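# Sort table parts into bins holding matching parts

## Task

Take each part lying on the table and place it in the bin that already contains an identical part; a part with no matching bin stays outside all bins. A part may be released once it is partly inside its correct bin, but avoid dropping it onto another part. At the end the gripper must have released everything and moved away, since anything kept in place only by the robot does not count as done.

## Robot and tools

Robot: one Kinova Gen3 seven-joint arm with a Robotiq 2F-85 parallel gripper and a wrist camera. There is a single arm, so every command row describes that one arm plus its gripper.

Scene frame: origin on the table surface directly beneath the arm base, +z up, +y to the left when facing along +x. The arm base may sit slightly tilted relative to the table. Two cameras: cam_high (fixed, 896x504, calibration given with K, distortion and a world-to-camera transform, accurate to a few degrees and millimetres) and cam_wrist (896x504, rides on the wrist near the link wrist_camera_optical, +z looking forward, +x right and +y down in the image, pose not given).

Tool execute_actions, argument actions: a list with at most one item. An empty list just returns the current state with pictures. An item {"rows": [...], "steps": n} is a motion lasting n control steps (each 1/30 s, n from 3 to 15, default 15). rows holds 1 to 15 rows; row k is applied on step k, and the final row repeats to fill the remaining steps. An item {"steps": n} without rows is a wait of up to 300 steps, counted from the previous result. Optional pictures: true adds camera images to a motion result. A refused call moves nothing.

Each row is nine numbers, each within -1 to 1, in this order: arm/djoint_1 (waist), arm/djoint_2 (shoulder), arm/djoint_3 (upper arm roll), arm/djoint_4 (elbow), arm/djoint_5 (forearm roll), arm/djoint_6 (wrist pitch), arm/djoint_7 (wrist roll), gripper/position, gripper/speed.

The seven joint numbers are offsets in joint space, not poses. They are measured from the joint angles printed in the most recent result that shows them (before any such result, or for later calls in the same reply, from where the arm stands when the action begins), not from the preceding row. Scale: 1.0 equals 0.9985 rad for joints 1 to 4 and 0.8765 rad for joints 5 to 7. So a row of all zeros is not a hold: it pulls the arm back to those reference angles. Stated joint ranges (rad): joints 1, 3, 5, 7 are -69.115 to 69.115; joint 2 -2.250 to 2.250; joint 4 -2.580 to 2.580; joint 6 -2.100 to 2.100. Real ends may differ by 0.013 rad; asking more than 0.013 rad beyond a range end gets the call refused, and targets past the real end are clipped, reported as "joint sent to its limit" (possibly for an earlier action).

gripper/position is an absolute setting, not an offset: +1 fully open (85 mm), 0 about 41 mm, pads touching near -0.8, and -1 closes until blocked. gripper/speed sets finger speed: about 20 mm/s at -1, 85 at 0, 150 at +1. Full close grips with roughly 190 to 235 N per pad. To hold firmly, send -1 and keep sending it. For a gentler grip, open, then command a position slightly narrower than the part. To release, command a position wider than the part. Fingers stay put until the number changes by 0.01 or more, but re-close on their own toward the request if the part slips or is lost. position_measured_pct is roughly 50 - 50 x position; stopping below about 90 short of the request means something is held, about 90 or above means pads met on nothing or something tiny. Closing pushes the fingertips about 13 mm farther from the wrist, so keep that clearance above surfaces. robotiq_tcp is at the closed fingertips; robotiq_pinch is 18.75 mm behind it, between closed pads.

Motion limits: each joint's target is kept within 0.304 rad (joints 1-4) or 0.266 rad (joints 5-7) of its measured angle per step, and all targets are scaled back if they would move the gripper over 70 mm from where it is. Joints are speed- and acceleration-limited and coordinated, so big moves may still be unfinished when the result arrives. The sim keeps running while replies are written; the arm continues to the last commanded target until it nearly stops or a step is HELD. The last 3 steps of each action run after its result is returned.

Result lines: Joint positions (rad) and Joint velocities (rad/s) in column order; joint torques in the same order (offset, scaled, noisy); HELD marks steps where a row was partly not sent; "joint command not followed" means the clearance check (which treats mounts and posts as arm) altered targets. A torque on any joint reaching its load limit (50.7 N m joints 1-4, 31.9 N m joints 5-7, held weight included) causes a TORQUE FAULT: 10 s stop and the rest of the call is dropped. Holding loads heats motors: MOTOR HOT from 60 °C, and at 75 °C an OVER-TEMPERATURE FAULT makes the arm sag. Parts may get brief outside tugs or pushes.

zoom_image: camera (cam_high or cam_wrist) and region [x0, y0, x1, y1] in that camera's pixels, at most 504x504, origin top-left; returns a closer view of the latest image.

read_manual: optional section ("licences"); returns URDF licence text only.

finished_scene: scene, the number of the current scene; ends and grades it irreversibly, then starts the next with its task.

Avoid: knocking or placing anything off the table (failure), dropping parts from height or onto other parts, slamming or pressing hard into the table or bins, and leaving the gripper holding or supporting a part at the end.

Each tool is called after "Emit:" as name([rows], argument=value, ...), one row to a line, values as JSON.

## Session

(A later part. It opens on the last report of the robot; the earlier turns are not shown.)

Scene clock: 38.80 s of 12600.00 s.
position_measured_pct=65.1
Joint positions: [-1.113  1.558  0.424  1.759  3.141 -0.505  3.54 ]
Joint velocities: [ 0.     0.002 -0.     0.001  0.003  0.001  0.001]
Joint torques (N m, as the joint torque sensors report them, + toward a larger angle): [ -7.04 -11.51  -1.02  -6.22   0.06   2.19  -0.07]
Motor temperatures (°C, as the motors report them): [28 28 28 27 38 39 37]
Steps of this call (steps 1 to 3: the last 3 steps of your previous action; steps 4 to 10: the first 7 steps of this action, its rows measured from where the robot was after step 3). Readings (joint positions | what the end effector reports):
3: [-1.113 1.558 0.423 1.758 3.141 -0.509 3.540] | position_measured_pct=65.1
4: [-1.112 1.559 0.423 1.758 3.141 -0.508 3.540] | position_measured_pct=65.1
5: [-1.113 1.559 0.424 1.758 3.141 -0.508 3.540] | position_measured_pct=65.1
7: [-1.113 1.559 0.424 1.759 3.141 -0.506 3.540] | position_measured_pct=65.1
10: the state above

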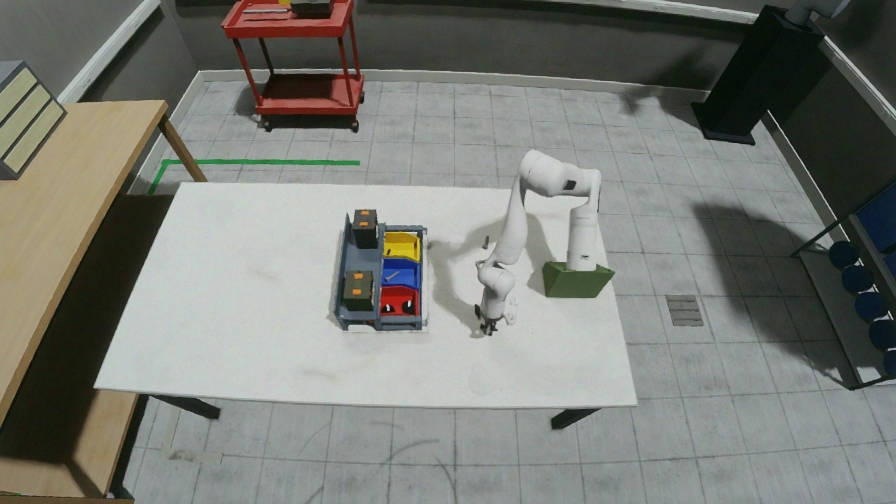

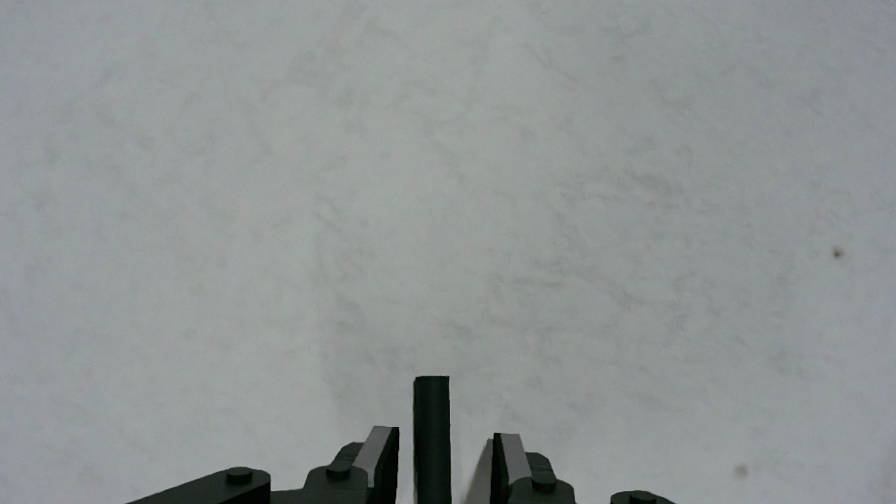

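Emit:
execute_actions([
  {"rows":[[-0.002,-0.005,0,0,0,-0.008,0,-0.3,0],[-0.002,-0.005,0,0,0,-0.008,0,-0.3,0],[-0.002,-0.005,0,0,0,-0.008,0,-0.3,0],[-0.002,-0.005,0,0,0,-0.008,0,-1,0]]},
])

Emit:
execute_actions([
  {"steps":8},
])

Emit:
execute_actions([
  {"rows":[[-0.1,-0.25,0,-0.014,0,-0.3,0,-1,0]]},
])

Emit:
execute_actions([
  {"rows":[[0.13,-0.25,0.33,-0.1,0,-0.2,0.6,-1,0]]},
])

Emit:
execute_actions([
  {"steps":15},
])

Scene clock: 39.40 s of 12600.00 s.
position_measured_pct=83.3
Joint positions: [-1.116  1.553  0.424  1.759  3.141 -0.512  3.54 ]
Joint velocities: [-0.003 -0.005  0.     0.    -0.    -0.005 -0.002]
Joint torques (N m, as the joint torque sensors report them, + toward a larger angle): [ -9.43 -16.16  -1.05  -4.83   0.06   0.23  -0.25]
Motor temperatures (°C, as the motors report them): [28 28 28 27 38 39 37]
Steps of this call (steps 1 to 3: the last 3 steps of your previous action; steps 4 to 6: the robot went on to your last target; steps 7 to 18: the first 12 steps of this action). Readings (joint positions | what the end effector reports):
7: [-1.114 1.558 0.424 1.760 3.141 -0.505 3.540] | position_measured_pct=65.1
8: [-1.115 1.554 0.424 1.760 3.141 -0.507 3.540] | position_measured_pct=65.1
10: [-1.117 1.551 0.424 1.759 3.141 -0.511 3.540] | position_measured_pct=65.1
14: [-1.116 1.553 0.424 1.759 3.141 -0.512 3.540] | position_measured_pct=72.6
18: the state above

Scene clock: 39.67 s of 12600.00 s.
position_measured_pct=86.9
Joint positions: [-1.116  1.553  0.424  1.759  3.141 -0.512  3.54 ]
Joint velocities: [-0.001  0.001  0.    -0.     0.002  0.    -0.002]
Joint torques (N m, as the joint torque sensors report them, + toward a larger angle): [ -9.94 -15.94  -1.3   -4.59   0.31   0.21  -0.31]
Motor temperatures (°C, as the motors report them): [28 28 28 27 38 39 37]
Kept back: nothing.
Steps of this call (steps 1 to 3: the last 3 steps of your previous action; steps 4 to 8: the robot went on to your last target). Readings (joint positions | what the end effector reports):
1: [-1.116 1.553 0.424 1.759 3.141 -0.512 3.540] | position_measured_pct=84.9
2: [-1.116 1.553 0.424 1.759 3.141 -0.512 3.540] | position_measured_pct=86.1
4: [-1.116 1.553 0.424 1.759 3.141 -0.512 3.540] | position_measured_pct=86.9
8: the state above

Scene clock: 40.07 s of 12600.00 s.
position_measured_pct=86.9
Joint positions: [-1.207  1.324  0.424  1.745  3.141 -0.756  3.54 ]
Joint velocities: [-0.143 -0.349 -0.001 -0.025 -0.002 -0.434  0.   ]
Joint torques (N m, as the joint torque sensors report them, + toward a larger angle): [ -7.67 -11.34  -0.94  -5.92  -0.3    0.26  -0.35]
Motor temperatures (°C, as the motors report them): [28 28 28 27 38 39 37]
Steps of this call (steps 1 to 12: the first 12 steps of this action). Readings (joint positions | what the end effector reports):
1: [-1.116 1.551 0.424 1.759 3.141 -0.513 3.540] | position_measured_pct=86.9
2: [-1.119 1.545 0.423 1.760 3.141 -0.518 3.540] | position_measured_pct=86.9
4: [-1.130 1.516 0.423 1.759 3.141 -0.546 3.540] | position_measured_pct=86.9
8: [-1.173 1.408 0.424 1.752 3.141 -0.659 3.540] | position_measured_pct=86.9
12: the state above

Scene clock: 40.57 s of 12600.00 s.
position_measured_pct=86.9
Joint positions: [-1.126  1.14   0.641  1.677  3.141 -0.892  3.788]
Joint velocities: [ 0.242 -0.461  0.684 -0.199  0.015 -0.34   1.193]
Joint torques (N m, as the joint torque sensors report them, + toward a larger angle): [-12.29 -11.5   -1.94  -7.08   0.04  -0.32  -0.18]
Motor temperatures (°C, as the motors report them): [28 28 28 27 38 39 37]
Steps of this call (steps 1 to 3: the last 3 steps of your previous action; steps 4 to 15: the first 12 steps of this action, its rows measured from where the robot was after step 3). Readings (joint positions | what the end effector reports):
3: [-1.213 1.309 0.423 1.745 3.141 -0.775 3.540] | position_measured_pct=86.9
4: [-1.213 1.307 0.424 1.745 3.141 -0.776 3.540] | position_measured_pct=86.9
5: [-1.210 1.301 0.427 1.744 3.140 -0.779 3.545] | position_measured_pct=86.9
7: [-1.197 1.277 0.452 1.735 3.140 -0.794 3.568] | position_measured_pct=86.9
11: [-1.161 1.206 0.547 1.705 3.141 -0.844 3.657] | position_measured_pct=86.9
15: the state above

Scene clock: 41.07 s of 12600.00 s.
position_measured_pct=86.9
Joint positions: [-1.084  1.06   0.753  1.645  3.141 -0.95   4.066]
Joint velocities: [ 0.002 -0.006  0.     0.    -0.001 -0.     0.   ]
Joint torques (N m, as the joint torque sensors report them, + toward a larger angle): [-13.34 -10.54  -0.92  -7.86  -0.21   0.02  -0.16]
Motor temperatures (°C, as the motors report them): [28 28 28 27 38 39 37]
Kept back: nothing.
Steps of this call (steps 1 to 3: the last 3 steps of your previous action; steps 4 to 15: the robot went on to your last target). Readings (joint positions | what the end effector reports):
1: [-1.118 1.126 0.663 1.671 3.141 -0.903 3.828] | position_measured_pct=86.9
2: [-1.112 1.114 0.681 1.666 3.142 -0.912 3.869] | position_measured_pct=86.9
4: [-1.100 1.091 0.712 1.657 3.141 -0.928 3.950] | position_measured_pct=86.9
8: [-1.085 1.064 0.754 1.645 3.142 -0.949 4.061] | position_measured_pct=86.9
15: the state above

Emit:
execute_actions([
  {"rows":[[0.403,0.113,0.1,-0.506,0,-0.269,0.522,-1,0]]},
])

Emit:
execute_actions([
  {"steps":22},
], pictures=true)

Scene clock: 41.50 s of 12600.00 s.
position_measured_pct=86.9
Joint positions: [-0.833  1.136  0.818  1.373  3.141 -1.105  4.302]
Joint velocities: [ 0.672  0.165  0.154 -1.028 -0.003 -0.364  0.926]
Joint torques (N m, as the joint torque sensors report them, + toward a larger angle): [-17.2  -12.89  -1.13  -8.01  -0.11   0.13  -0.33]
Motor temperatures (°C, as the motors report them): [28 28 28 27 38 39 37]
Steps of this call (step 1: the robot went on to your last target; steps 2 to 13: the first 12 steps of this action). Readings (joint positions | what the end effector reports):
2: [-1.082 1.061 0.753 1.644 3.141 -0.951 4.066] | position_measured_pct=86.9
3: [-1.076 1.064 0.754 1.638 3.140 -0.955 4.071] | position_measured_pct=86.9
5: [-1.046 1.076 0.761 1.610 3.140 -0.976 4.094] | position_measured_pct=86.9
9: [-0.935 1.111 0.793 1.502 3.141 -1.049 4.189] | position_measured_pct=86.9
13: the state above

Scene clock: 42.23 s of 12600.00 s.
position_measured_pct=86.9
Joint positions: [-0.681  1.173  0.853  1.139  3.141 -1.186  4.523]
Joint velocities: [ 0.001 -0.    -0.    -0.    -0.002 -0.    -0.001]
Joint torques (N m, as the joint torque sensors report them, + toward a larger angle): [-18.41 -13.58  -0.43  -8.61  -0.11  -0.17  -0.3 ]
Motor temperatures (°C, as the motors report them): [28 28 28 27 38 39 37]
Kept back: nothing.
Steps of this call (steps 1 to 3: the last 3 steps of your previous action; steps 4 to 22: the robot went on to your last target). Readings (joint positions | what the end effector reports):
1: [-0.811 1.142 0.823 1.339 3.141 -1.117 4.334] | position_measured_pct=86.9
2: [-0.788 1.147 0.828 1.304 3.141 -1.129 4.367] | position_measured_pct=86.9
4: [-0.745 1.158 0.838 1.237 3.141 -1.152 4.431] | position_measured_pct=86.9
8: [-0.693 1.169 0.853 1.152 3.142 -1.181 4.513] | position_measured_pct=86.9
22: the state above

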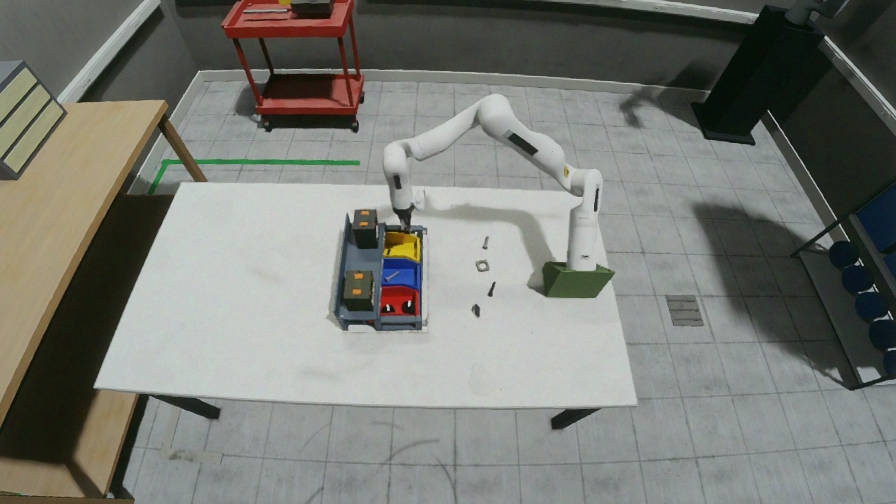

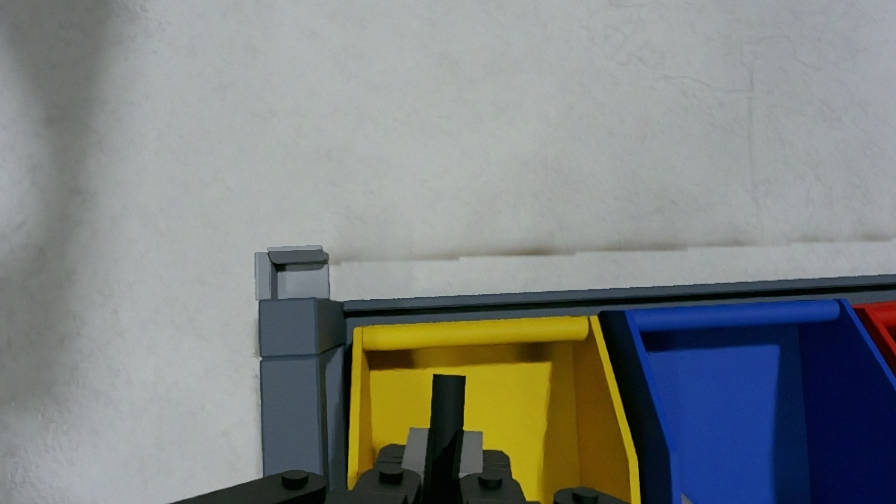

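Emit:
execute_actions([
  {"rows":[[0.101,0.087,-0.035,0.006,0,0.154,0,-1,0]]},
])

Emit:
execute_actions([
  {"steps":8},
], pictures=true)

Scene clock: 42.77 s of 12600.00 s.
position_measured_pct=86.9
Joint positions: [-0.583  1.258  0.818  1.146  3.141 -1.051  4.523]
Joint velocities: [ 0.017  0.012  0.003 -0.01   0.001  0.002 -0.001]
Joint torques (N m, as the joint torque sensors report them, + toward a larger angle): [-19.25 -15.13  -0.32  -7.91   0.11  -0.11  -0.26]
Motor temperatures (°C, as the motors report them): [28 28 28 27 38 39 37]
Steps of this call (steps 1 to 4: the robot went on to your last target; steps 5 to 16: the first 12 steps of this action). Readings (joint positions | what the end effector reports):
5: [-0.680 1.174 0.853 1.139 3.141 -1.185 4.523] | position_measured_pct=86.9
6: [-0.674 1.180 0.851 1.138 3.141 -1.178 4.523] | position_measured_pct=86.9
8: [-0.645 1.204 0.842 1.139 3.141 -1.143 4.523] | position_measured_pct=86.9
12: [-0.586 1.255 0.820 1.147 3.141 -1.058 4.523] | position_measured_pct=86.9
16: the state above

Scene clock: 43.03 s of 12600.00 s.
position_measured_pct=86.9
Joint positions: [-0.581  1.26   0.818  1.146  3.141 -1.051  4.523]
Joint velocities: [ 0.001 -0.    -0.    -0.001  0.     0.     0.   ]
Joint torques (N m, as the joint torque sensors report them, + toward a larger angle): [-18.89 -15.36  -0.47  -7.97   0.16  -0.28  -0.18]
Motor temperatures (°C, as the motors report them): [28 28 28 27 38 39 37]
Kept back: nothing.
Steps of this call (steps 1 to 3: the last 3 steps of your previous action; steps 4 to 8: the robot went on to your last target). Readings (joint positions | what the end effector reports):
1: [-0.582 1.259 0.818 1.146 3.141 -1.051 4.523] | position_measured_pct=86.9
2: [-0.582 1.259 0.818 1.146 3.141 -1.051 4.523] | position_measured_pct=86.9
4: [-0.581 1.260 0.818 1.146 3.141 -1.051 4.523] | position_measured_pct=86.9
8: the state above

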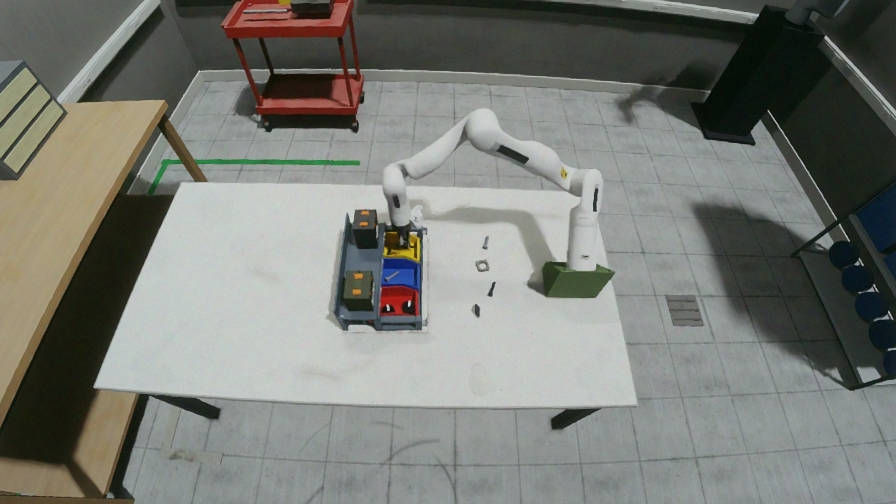

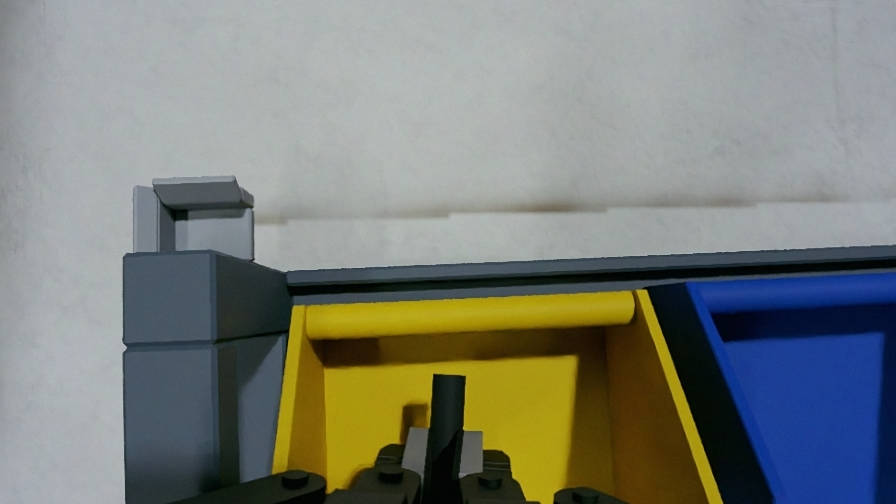

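Emit:
execute_actions([
  {"rows":[[0.015,0,0,0,0,0,0,-1,0]],"steps":8},
])

Emit:
execute_actions([
  {"rows":[[0,0,0,0,0,0,0,-0.4,0]],"steps":10},
])

Emit:
execute_actions([
  {"rows":[[-0.116,-0.087,0.035,0,0,-0.154,0,-0.4,0]]},
])

Emit:
execute_actions([
  {"rows":[[-0.45,-0.11,-0.15,0.7,0,0.45,0.86,0,0]]},
])

Emit:
execute_actions([
  {"steps":28},
])

Emit:
execute_actions([
  {"rows":[[0.059,0.238,-0.123,0.29,0,0.513,0,0,0]]},
])

Emit:
execute_actions([
  {"steps":18},
], pictures=true)

Scene clock: 43.40 s of 12600.00 s.
position_measured_pct=86.9
Joint positions: [-0.569  1.258  0.818  1.144  3.141 -1.051  4.523]
Joint velocities: [ 0.006  0.001 -0.004  0.004 -0.005  0.004  0.001]
Joint torques (N m, as the joint torque sensors report them, + toward a larger angle): [-17.33 -13.86  -1.03  -6.94  -0.13  -0.44  -0.22]
Motor temperatures (°C, as the motors report them): [28 28 28 27 38 39 37]
Steps of this call (steps 1 to 6: the robot went on to your last target; steps 7 to 11: the first 5 steps of this action). Readings (joint positions | what the end effector reports):
7: [-0.579 1.260 0.818 1.145 3.141 -1.051 4.523] | position_measured_pct=86.9
8: [-0.574 1.260 0.817 1.145 3.140 -1.051 4.523] | position_measured_pct=86.9
10: [-0.569 1.259 0.818 1.144 3.141 -1.051 4.523] | position_measured_pct=86.9
11: the state above

Scene clock: 43.73 s of 12600.00 s.
position_measured_pct=73.8
Joint positions: [-0.57   1.258  0.816  1.143  3.14  -1.051  4.523]
Joint velocities: [-0.014  0.008 -0.025 -0.003 -0.02   0.002 -0.001]
Joint torques (N m, as the joint torque sensors report them, + toward a larger angle): [-15.87 -14.31   1.01  -6.66   1.36  -0.37  -0.07]
Motor temperatures (°C, as the motors report them): [28 28 28 27 38 39 37]
Steps of this call (steps 1 to 3: the last 3 steps of your previous action; steps 4 to 10: the first 7 steps of this action, its rows measured from where the robot was after step 3). Readings (joint positions | what the end effector reports):
3: [-0.568 1.258 0.818 1.144 3.141 -1.051 4.523] | position_measured_pct=86.9
4: [-0.569 1.258 0.818 1.144 3.141 -1.051 4.523] | position_measured_pct=86.9
5: [-0.569 1.258 0.818 1.144 3.141 -1.051 4.523] | position_measured_pct=86.9
7: [-0.569 1.258 0.818 1.144 3.141 -1.051 4.523] | position_measured_pct=82.1
10: the state above

Scene clock: 44.23 s of 12600.00 s.
position_measured_pct=69.8
Joint positions: [-0.684  1.174  0.85   1.143  3.139 -1.186  4.523]
Joint velocities: [-0.02  -0.015  0.003  0.016  0.001 -0.003 -0.   ]
Joint torques (N m, as the joint torque sensors report them, + toward a larger angle): [-18.77 -13.74  -0.7   -8.16   0.12  -0.13  -0.23]
Motor temperatures (°C, as the motors report them): [28 28 28 27 38 39 37]
Steps of this call (steps 1 to 3: the last 3 steps of your previous action; steps 4 to 15: the first 12 steps of this action, its rows measured from where the robot was after step 3). Readings (joint positions | what the end effector reports):
3: [-0.571 1.258 0.815 1.143 3.139 -1.051 4.523] | position_measured_pct=70.2
4: [-0.572 1.258 0.816 1.144 3.139 -1.051 4.523] | position_measured_pct=70.2
5: [-0.578 1.253 0.818 1.145 3.140 -1.057 4.523] | position_measured_pct=69.8
7: [-0.606 1.232 0.827 1.146 3.140 -1.087 4.523] | position_measured_pct=69.8
11: [-0.676 1.180 0.847 1.142 3.139 -1.173 4.523] | position_measured_pct=69.8
15: the state above

Scene clock: 44.73 s of 12600.00 s.
position_measured_pct=50.0
Joint positions: [-0.93   1.104  0.76   1.388  3.14  -0.974  4.736]
Joint velocities: [-0.748 -0.153 -0.229  0.913 -0.006  0.674  0.808]
Joint torques (N m, as the joint torque sensors report them, + toward a larger angle): [-13.62 -12.03   0.21  -7.58   0.39  -0.18  -0.45]
Motor temperatures (°C, as the motors report them): [28 28 28 27 38 39 37]
Steps of this call (steps 1 to 3: the last 3 steps of your previous action; steps 4 to 15: the first 12 steps of this action, its rows measured from where the robot was after step 3). Readings (joint positions | what the end effector reports):
3: [-0.686 1.172 0.850 1.143 3.139 -1.186 4.523] | position_measured_pct=69.8
4: [-0.687 1.172 0.850 1.144 3.140 -1.184 4.524] | position_measured_pct=69.8
5: [-0.693 1.169 0.849 1.151 3.140 -1.179 4.528] | position_measured_pct=69.0
7: [-0.722 1.157 0.837 1.179 3.141 -1.155 4.551] | position_measured_pct=65.1
11: [-0.824 1.127 0.793 1.277 3.140 -1.067 4.638] | position_measured_pct=54.0
15: the state above

Scene clock: 45.67 s of 12600.00 s.
position_measured_pct=50.0
Joint positions: [-1.135  1.063  0.701  1.842  3.139 -0.791  5.277]
Joint velocities: [-0.001 -0.001  0.001 -0.    -0.001  0.    -0.   ]
Joint torques (N m, as the joint torque sensors report them, + toward a larger angle): [-11.25 -10.38  -1.62  -6.69   0.     0.02  -0.32]
Motor temperatures (°C, as the motors report them): [28 28 28 27 38 39 37]
Kept back: nothing.
Steps of this call (steps 1 to 3: the last 3 steps of your previous action; steps 4 to 28: the robot went on to your last target). Readings (joint positions | what the end effector reports):
1: [-0.954 1.100 0.753 1.419 3.139 -0.952 4.764] | position_measured_pct=50.0
2: [-0.977 1.095 0.746 1.452 3.139 -0.932 4.793] | position_measured_pct=50.0
4: [-1.015 1.087 0.734 1.520 3.139 -0.896 4.853] | position_measured_pct=50.0
8: [-1.068 1.077 0.718 1.656 3.139 -0.848 4.980] | position_measured_pct=50.0
28: the state above

Scene clock: 46.07 s of 12600.00 s.
position_measured_pct=50.0
Joint positions: [-1.09   1.245  0.606  2.064  3.139 -0.494  5.277]
Joint velocities: [ 0.111  0.444 -0.235  0.557  0.003  1.217 -0.   ]
Joint torques (N m, as the joint torque sensors report them, + toward a larger angle): [-10.32 -12.    -0.49  -4.48   0.58   0.28  -0.27]
Motor temperatures (°C, as the motors report them): [28 28 28 27 38 39 37]
Steps of this call (steps 1 to 12: the first 12 steps of this action). Readings (joint positions | what the end effector reports):
1: [-1.135 1.064 0.700 1.843 3.139 -0.790 5.277] | position_measured_pct=50.0
2: [-1.133 1.069 0.699 1.848 3.140 -0.785 5.277] | position_measured_pct=50.0
4: [-1.127 1.093 0.688 1.874 3.140 -0.760 5.277] | position_measured_pct=50.0
8: [-1.107 1.175 0.646 1.973 3.140 -0.653 5.277] | position_measured_pct=50.0
12: the state above

Scene clock: 46.67 s of 12600.00 s.
position_measured_pct=50.0
Joint positions: [-1.076  1.3    0.578  2.132  3.139 -0.342  5.277]
Joint velocities: [ 0.    -0.     0.    -0.    -0.001  0.     0.001]
Joint torques (N m, as the joint torque sensors report them, + toward a larger angle): [ -9.6  -11.9   -0.8   -3.2    0.03  -0.15  -0.35]
Motor temperatures (°C, as the motors report them): [28 28 28 27 38 39 37]
Kept back: nothing.
Steps of this call (steps 1 to 3: the last 3 steps of your previous action; steps 4 to 18: the robot went on to your last target). Readings (joint positions | what the end effector reports):
1: [-1.086 1.260 0.599 2.082 3.139 -0.454 5.277] | position_measured_pct=50.0
2: [-1.082 1.274 0.591 2.100 3.139 -0.414 5.277] | position_measured_pct=50.0
4: [-1.078 1.291 0.580 2.124 3.139 -0.359 5.277] | position_measured_pct=50.0
8: [-1.076 1.297 0.578 2.131 3.139 -0.342 5.277] | position_measured_pct=50.0
18: the state above

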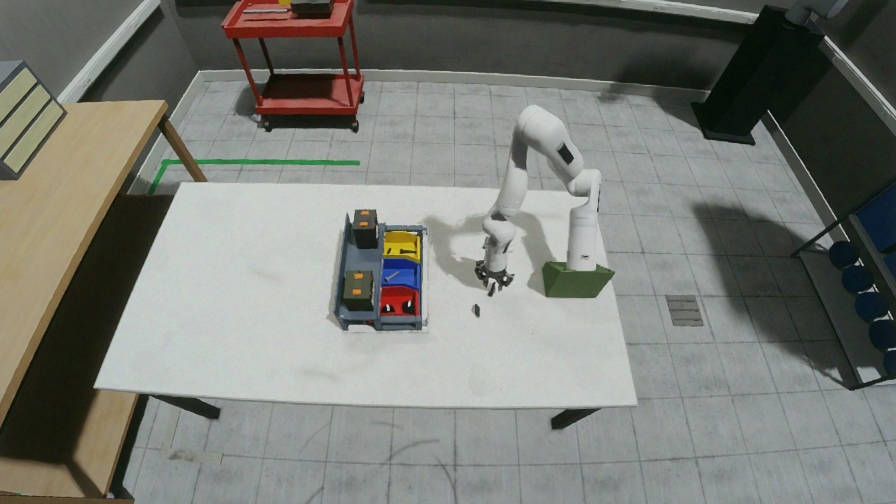

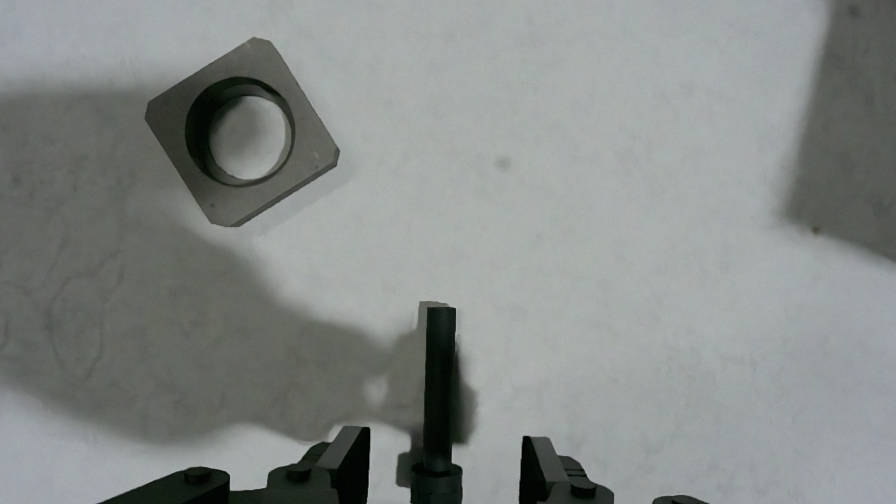

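Emit:
execute_actions([
  {"rows":[[0.0495,0.036,0.012,0.043,0.003,0.107,0,-0.3,0]]},
])

Emit:
execute_actions([
  {"rows":[[0.0063,0.009,-0.0015,0,0,0.0125,0,-0.3,0]],"steps":10},
])

Emit:
execute_actions([
  {"rows":[[0.0063,0.009,-0.0015,0,0,0.0125,0,-0.3,0]],"steps":10},
])

Emit:
execute_actions([
  {"rows":[[0.0063,0.009,-0.0015,0,0,0.0125,0,-0.3,0]],"steps":10},
], pictures=true)

Scene clock: 47.23 s of 12600.00 s.
position_measured_pct=65.1
Joint positions: [-1.027  1.335  0.59   2.175  3.142 -0.248  5.277]
Joint velocities: [ 0.009  0.005 -0.     0.001  0.002  0.     0.001]
Joint torques (N m, as the joint torque sensors report them, + toward a larger angle): [-10.87 -12.07  -0.81  -2.36   0.32  -0.2   -0.21]
Motor temperatures (°C, as the motors report them): [28 28 28 27 38 39 37]
Steps of this call (steps 1 to 5: the robot went on to your last target; steps 6 to 17: the first 12 steps of this action). Readings (joint positions | what the end effector reports):
6: [-1.074 1.301 0.578 2.132 3.139 -0.340 5.277] | position_measured_pct=50.0
7: [-1.068 1.306 0.579 2.137 3.140 -0.330 5.277] | position_measured_pct=50.4
9: [-1.042 1.325 0.584 2.158 3.141 -0.284 5.277] | position_measured_pct=54.4
13: [-1.029 1.334 0.590 2.174 3.142 -0.248 5.277] | position_measured_pct=63.9
17: the state above

Scene clock: 47.57 s of 12600.00 s.
position_measured_pct=65.1
Joint positions: [-1.021  1.344  0.588  2.175  3.142 -0.237  5.277]
Joint velocities: [ 0.001  0.005 -0.     0.    -0.001  0.001  0.002]
Joint torques (N m, as the joint torque sensors report them, + toward a larger angle): [ -9.96 -11.26  -0.85  -2.08   0.12  -0.06  -0.01]
Motor temperatures (°C, as the motors report them): [28 28 28 27 38 39 37]
Steps of this call (steps 1 to 3: the last 3 steps of your previous action; steps 4 to 10: the first 7 steps of this action, its rows measured from where the robot was after step 3). Readings (joint positions | what the end effector reports):
3: [-1.027 1.336 0.590 2.175 3.142 -0.248 5.277] | position_measured_pct=65.1
4: [-1.026 1.337 0.590 2.175 3.142 -0.247 5.277] | position_measured_pct=65.1
5: [-1.023 1.342 0.589 2.174 3.142 -0.242 5.277] | position_measured_pct=65.1
7: [-1.021 1.344 0.588 2.175 3.142 -0.238 5.277] | position_measured_pct=65.1
10: the state above

Scene clock: 47.90 s of 12600.00 s.
position_measured_pct=65.1
Joint positions: [-1.02   1.346  0.588  2.177  3.142 -0.23   5.277]
Joint velocities: [ 0.     0.    -0.     0.002  0.001  0.002 -0.001]
Joint torques (N m, as the joint torque sensors report them, + toward a larger angle): [-5.61 -5.37 -2.16 -4.7   0.08  1.88 -0.08]
Motor temperatures (°C, as the motors report them): [28 28 28 27 38 39 37]
Steps of this call (steps 1 to 3: the last 3 steps of your previous action; steps 4 to 10: the first 7 steps of this action, its rows measured from where the robot was after step 3). Readings (joint positions | what the end effector reports):
3: [-1.021 1.345 0.588 2.175 3.142 -0.237 5.277] | position_measured_pct=65.1
4: [-1.020 1.346 0.588 2.175 3.142 -0.236 5.277] | position_measured_pct=65.1
5: [-1.019 1.347 0.588 2.175 3.142 -0.234 5.277] | position_measured_pct=65.1
7: [-1.020 1.346 0.588 2.177 3.142 -0.231 5.277] | position_measured_pct=65.1
10: the state above

Scene clock: 48.23 s of 12600.00 s.
position_measured_pct=65.1
Joint positions: [-1.021  1.345  0.588  2.181  3.142 -0.224  5.276]
Joint velocities: [ 0.     0.     0.     0.001  0.     0.001 -0.001]
Joint torques (N m, as the joint torque sensors report them, + toward a larger angle): [-4.99 -4.7  -2.49 -4.62  0.05  2.69  0.02]
Motor temperatures (°C, as the motors report them): [28 28 28 27 38 39 37]
Steps of this call (steps 1 to 3: the last 3 steps of your previous action; steps 4 to 10: the first 7 steps of this action, its rows measured from where the robot was after step 3). Readings (joint positions | what the end effector reports):
3: [-1.020 1.346 0.588 2.178 3.142 -0.230 5.277] | position_measured_pct=65.1
4: [-1.020 1.346 0.588 2.178 3.142 -0.229 5.277] | position_measured_pct=65.1
5: [-1.021 1.346 0.588 2.179 3.142 -0.226 5.277] | position_measured_pct=65.1
7: [-1.021 1.345 0.588 2.181 3.142 -0.225 5.276] | position_measured_pct=65.1
10: the state above

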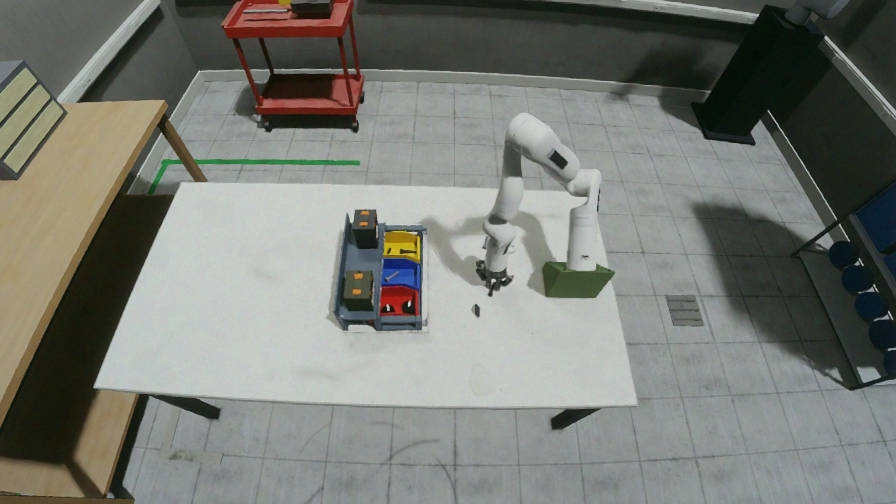

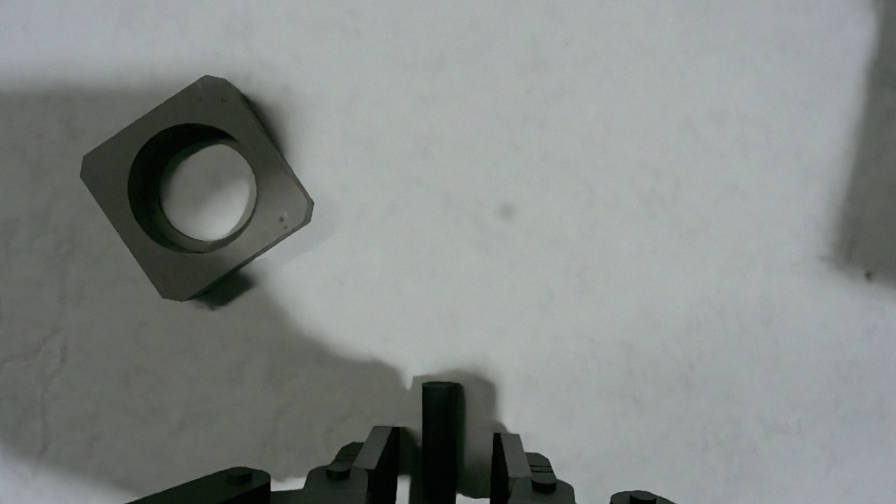

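Emit:
execute_actions([
  {"rows":[[-0.004,-0.006,0,-0.006,0,-0.022,0,-0.3,0],[-0.004,-0.006,0,-0.006,0,-0.022,0,-0.3,0],[-0.004,-0.006,0,-0.006,0,-0.022,0,-0.3,0],[-0.004,-0.006,0,-0.006,0,-0.022,0,-0.3,0],[-0.004,-0.006,0,-0.006,0,-0.022,0,-1,0]]},
])

Emit:
execute_actions([
  {"steps":8},
])

Emit:
execute_actions([
  {"rows":[[-0.1,-0.3,0.16,-0.5,0,-0.8,-0.4,-1,0]]},
])

Emit:
execute_actions([
  {"steps":22},
])

Emit:
execute_actions([
  {"rows":[[0.42,0.158,0.083,-0.546,0,-0.28,-0.51,-1,0]]},
])

Emit:
execute_actions([
  {"steps":22},
], pictures=true)

Scene clock: 49.37 s of 12600.00 s.
position_measured_pct=81.3
Joint positions: [-1.025  1.339  0.588  2.175  3.142 -0.244  5.276]
Joint velocities: [-0.008 -0.009  0.002  0.003  0.    -0.01  -0.001]
Joint torques (N m, as the joint torque sensors report them, + toward a larger angle): [ -9.49 -10.99  -0.94  -2.    -0.09   0.15  -0.15]
Motor temperatures (°C, as the motors report them): [28 28 28 27 38 39 37]
Steps of this call (steps 1 to 3: the last 3 steps of your previous action; steps 4 to 15: the robot went on to your last target; steps 16 to 22: nothing new was sent; steps 23 to 34: the first 12 steps of this action). Readings (joint positions | what the end effector reports):
23: [-1.022 1.344 0.588 2.181 3.142 -0.225 5.276] | position_measured_pct=65.1
24: [-1.025 1.340 0.588 2.179 3.142 -0.231 5.277] | position_measured_pct=65.1
26: [-1.027 1.337 0.588 2.175 3.142 -0.242 5.276] | position_measured_pct=65.1
30: [-1.025 1.339 0.588 2.175 3.142 -0.244 5.276] | position_measured_pct=69.8
34: the state above

Scene clock: 49.63 s of 12600.00 s.
position_measured_pct=87.3
Joint positions: [-1.026  1.338  0.589  2.175  3.142 -0.244  5.276]
Joint velocities: [ 0.002  0.001 -0.    -0.    -0.     0.    -0.002]
Joint torques (N m, as the joint torque sensors report them, + toward a larger angle): [ -9.32 -10.47  -0.61  -2.72   0.19   0.44   0.07]
Motor temperatures (°C, as the motors report them): [28 28 28 27 38 39 37]
Kept back: nothing.
Steps of this call (steps 1 to 3: the last 3 steps of your previous action; steps 4 to 8: the robot went on to your last target). Readings (joint positions | what the end effector reports):
1: [-1.025 1.339 0.589 2.175 3.142 -0.244 5.276] | position_measured_pct=83.3
2: [-1.026 1.338 0.589 2.175 3.142 -0.244 5.276] | position_measured_pct=84.9
4: [-1.026 1.338 0.589 2.175 3.142 -0.244 5.276] | position_measured_pct=87.3
8: the state above

Scene clock: 50.03 s of 12600.00 s.
position_measured_pct=87.3
Joint positions: [-1.082  1.168  0.679  1.951  3.142 -0.441  5.091]
Joint velocities: [-0.126 -0.379  0.213 -0.792  0.001 -0.694 -0.505]
Joint torques (N m, as the joint torque sensors report them, + toward a larger angle): [-11.9  -11.57  -0.46  -5.87   0.     0.42  -0.09]
Motor temperatures (°C, as the motors report them): [28 28 28 27 38 39 37]
Steps of this call (steps 1 to 12: the first 12 steps of this action). Readings (joint positions | what the end effector reports):
1: [-1.026 1.337 0.589 2.174 3.142 -0.245 5.276] | position_measured_pct=87.3
2: [-1.028 1.330 0.591 2.170 3.142 -0.250 5.272] | position_measured_pct=87.3
4: [-1.038 1.301 0.604 2.144 3.142 -0.274 5.248] | position_measured_pct=87.3
8: [-1.063 1.225 0.646 2.051 3.142 -0.353 5.168] | position_measured_pct=87.3
12: the state above

Scene clock: 50.77 s of 12600.00 s.
position_measured_pct=87.3
Joint positions: [-1.126  1.039  0.748  1.676  3.142 -0.946  4.926]
Joint velocities: [-0.    -0.002  0.    -0.001  0.    -0.    -0.   ]
Joint torques (N m, as the joint torque sensors report them, + toward a larger angle): [-12.3  -10.5   -1.09  -7.91  -0.12   0.14   0.06]
Motor temperatures (°C, as the motors report them): [28 28 28 27 38 39 37]
Kept back: nothing.
Steps of this call (steps 1 to 3: the last 3 steps of your previous action; steps 4 to 22: the robot went on to your last target). Readings (joint positions | what the end effector reports):
1: [-1.087 1.155 0.686 1.924 3.142 -0.465 5.075] | position_measured_pct=87.3
2: [-1.091 1.142 0.693 1.896 3.142 -0.492 5.058] | position_measured_pct=87.3
4: [-1.100 1.115 0.707 1.839 3.142 -0.556 5.024] | position_measured_pct=87.3
8: [-1.115 1.073 0.731 1.745 3.142 -0.715 4.968] | position_measured_pct=87.3
22: the state above

Scene clock: 51.17 s of 12600.00 s.
position_measured_pct=87.3
Joint positions: [-0.866  1.144  0.803  1.399  3.142 -1.109  4.685]
Joint velocities: [ 0.677  0.223  0.131 -1.052  0.002 -0.364 -0.888]
Joint torques (N m, as the joint torque sensors report them, + toward a larger angle): [-17.62 -13.17  -1.41  -8.4   -0.21  -0.01   0.23]
Motor temperatures (°C, as the motors report them): [28 28 28 27 38 39 37]
Steps of this call (steps 1 to 12: the first 12 steps of this action). Readings (joint positions | what the end effector reports):
1: [-1.124 1.039 0.748 1.675 3.142 -0.946 4.925] | position_measured_pct=87.3
2: [-1.118 1.043 0.749 1.669 3.142 -0.951 4.921] | position_measured_pct=87.3
4: [-1.088 1.059 0.755 1.641 3.141 -0.972 4.898] | position_measured_pct=87.3
8: [-0.974 1.109 0.782 1.531 3.142 -1.050 4.801] | position_measured_pct=87.3
12: the state above

Scene clock: 51.90 s of 12600.00 s.
position_measured_pct=87.3
Joint positions: [-0.707  1.196  0.831  1.131  3.142 -1.191  4.479]
Joint velocities: [ 0.     0.    -0.     0.     0.001  0.     0.   ]
Joint torques (N m, as the joint torque sensors report them, + toward a larger angle): [-18.49 -14.01  -0.43  -8.57  -0.12  -0.19  -0.2 ]
Motor temperatures (°C, as the motors report them): [28 28 28 27 38 39 37]
Kept back: nothing.
Steps of this call (steps 1 to 3: the last 3 steps of your previous action; steps 4 to 22: the robot went on to your last target). Readings (joint positions | what the end effector reports):
1: [-0.844 1.151 0.807 1.364 3.142 -1.120 4.657] | position_measured_pct=87.3
2: [-0.823 1.158 0.811 1.327 3.142 -1.131 4.629] | position_measured_pct=87.3
4: [-0.780 1.172 0.818 1.255 3.142 -1.153 4.573] | position_measured_pct=87.3
8: [-0.723 1.190 0.830 1.154 3.143 -1.184 4.495] | position_measured_pct=87.3
22: the state above

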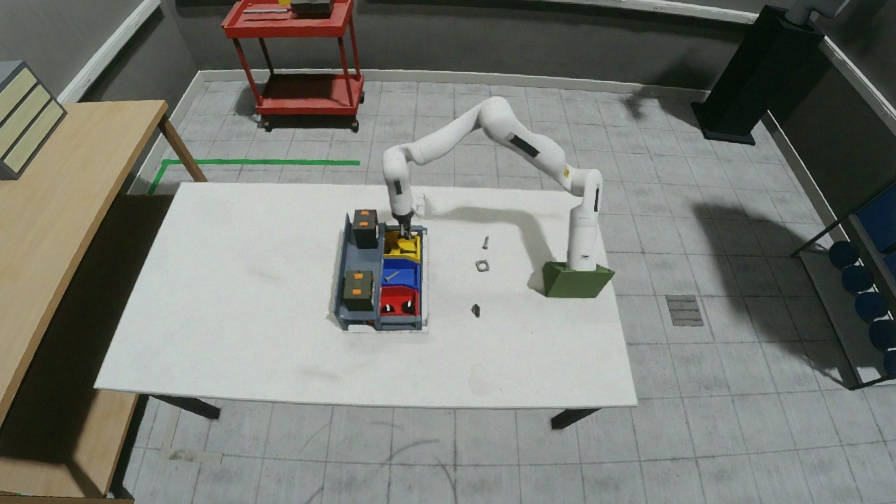

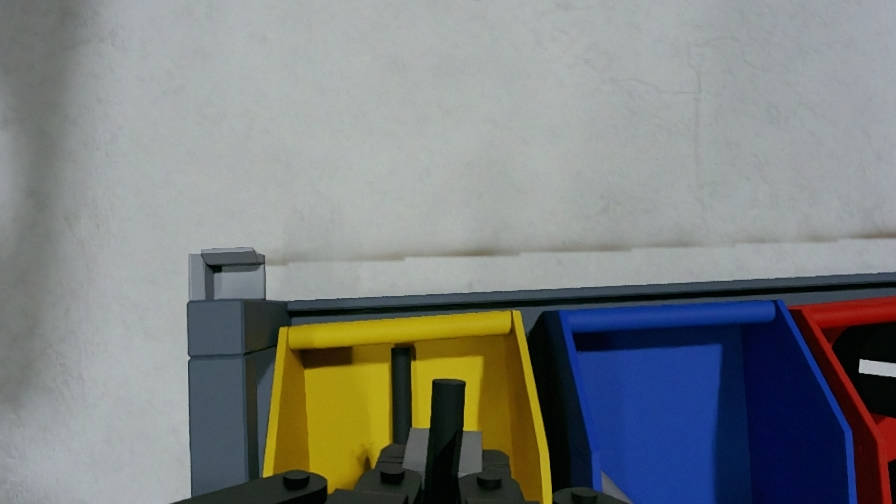

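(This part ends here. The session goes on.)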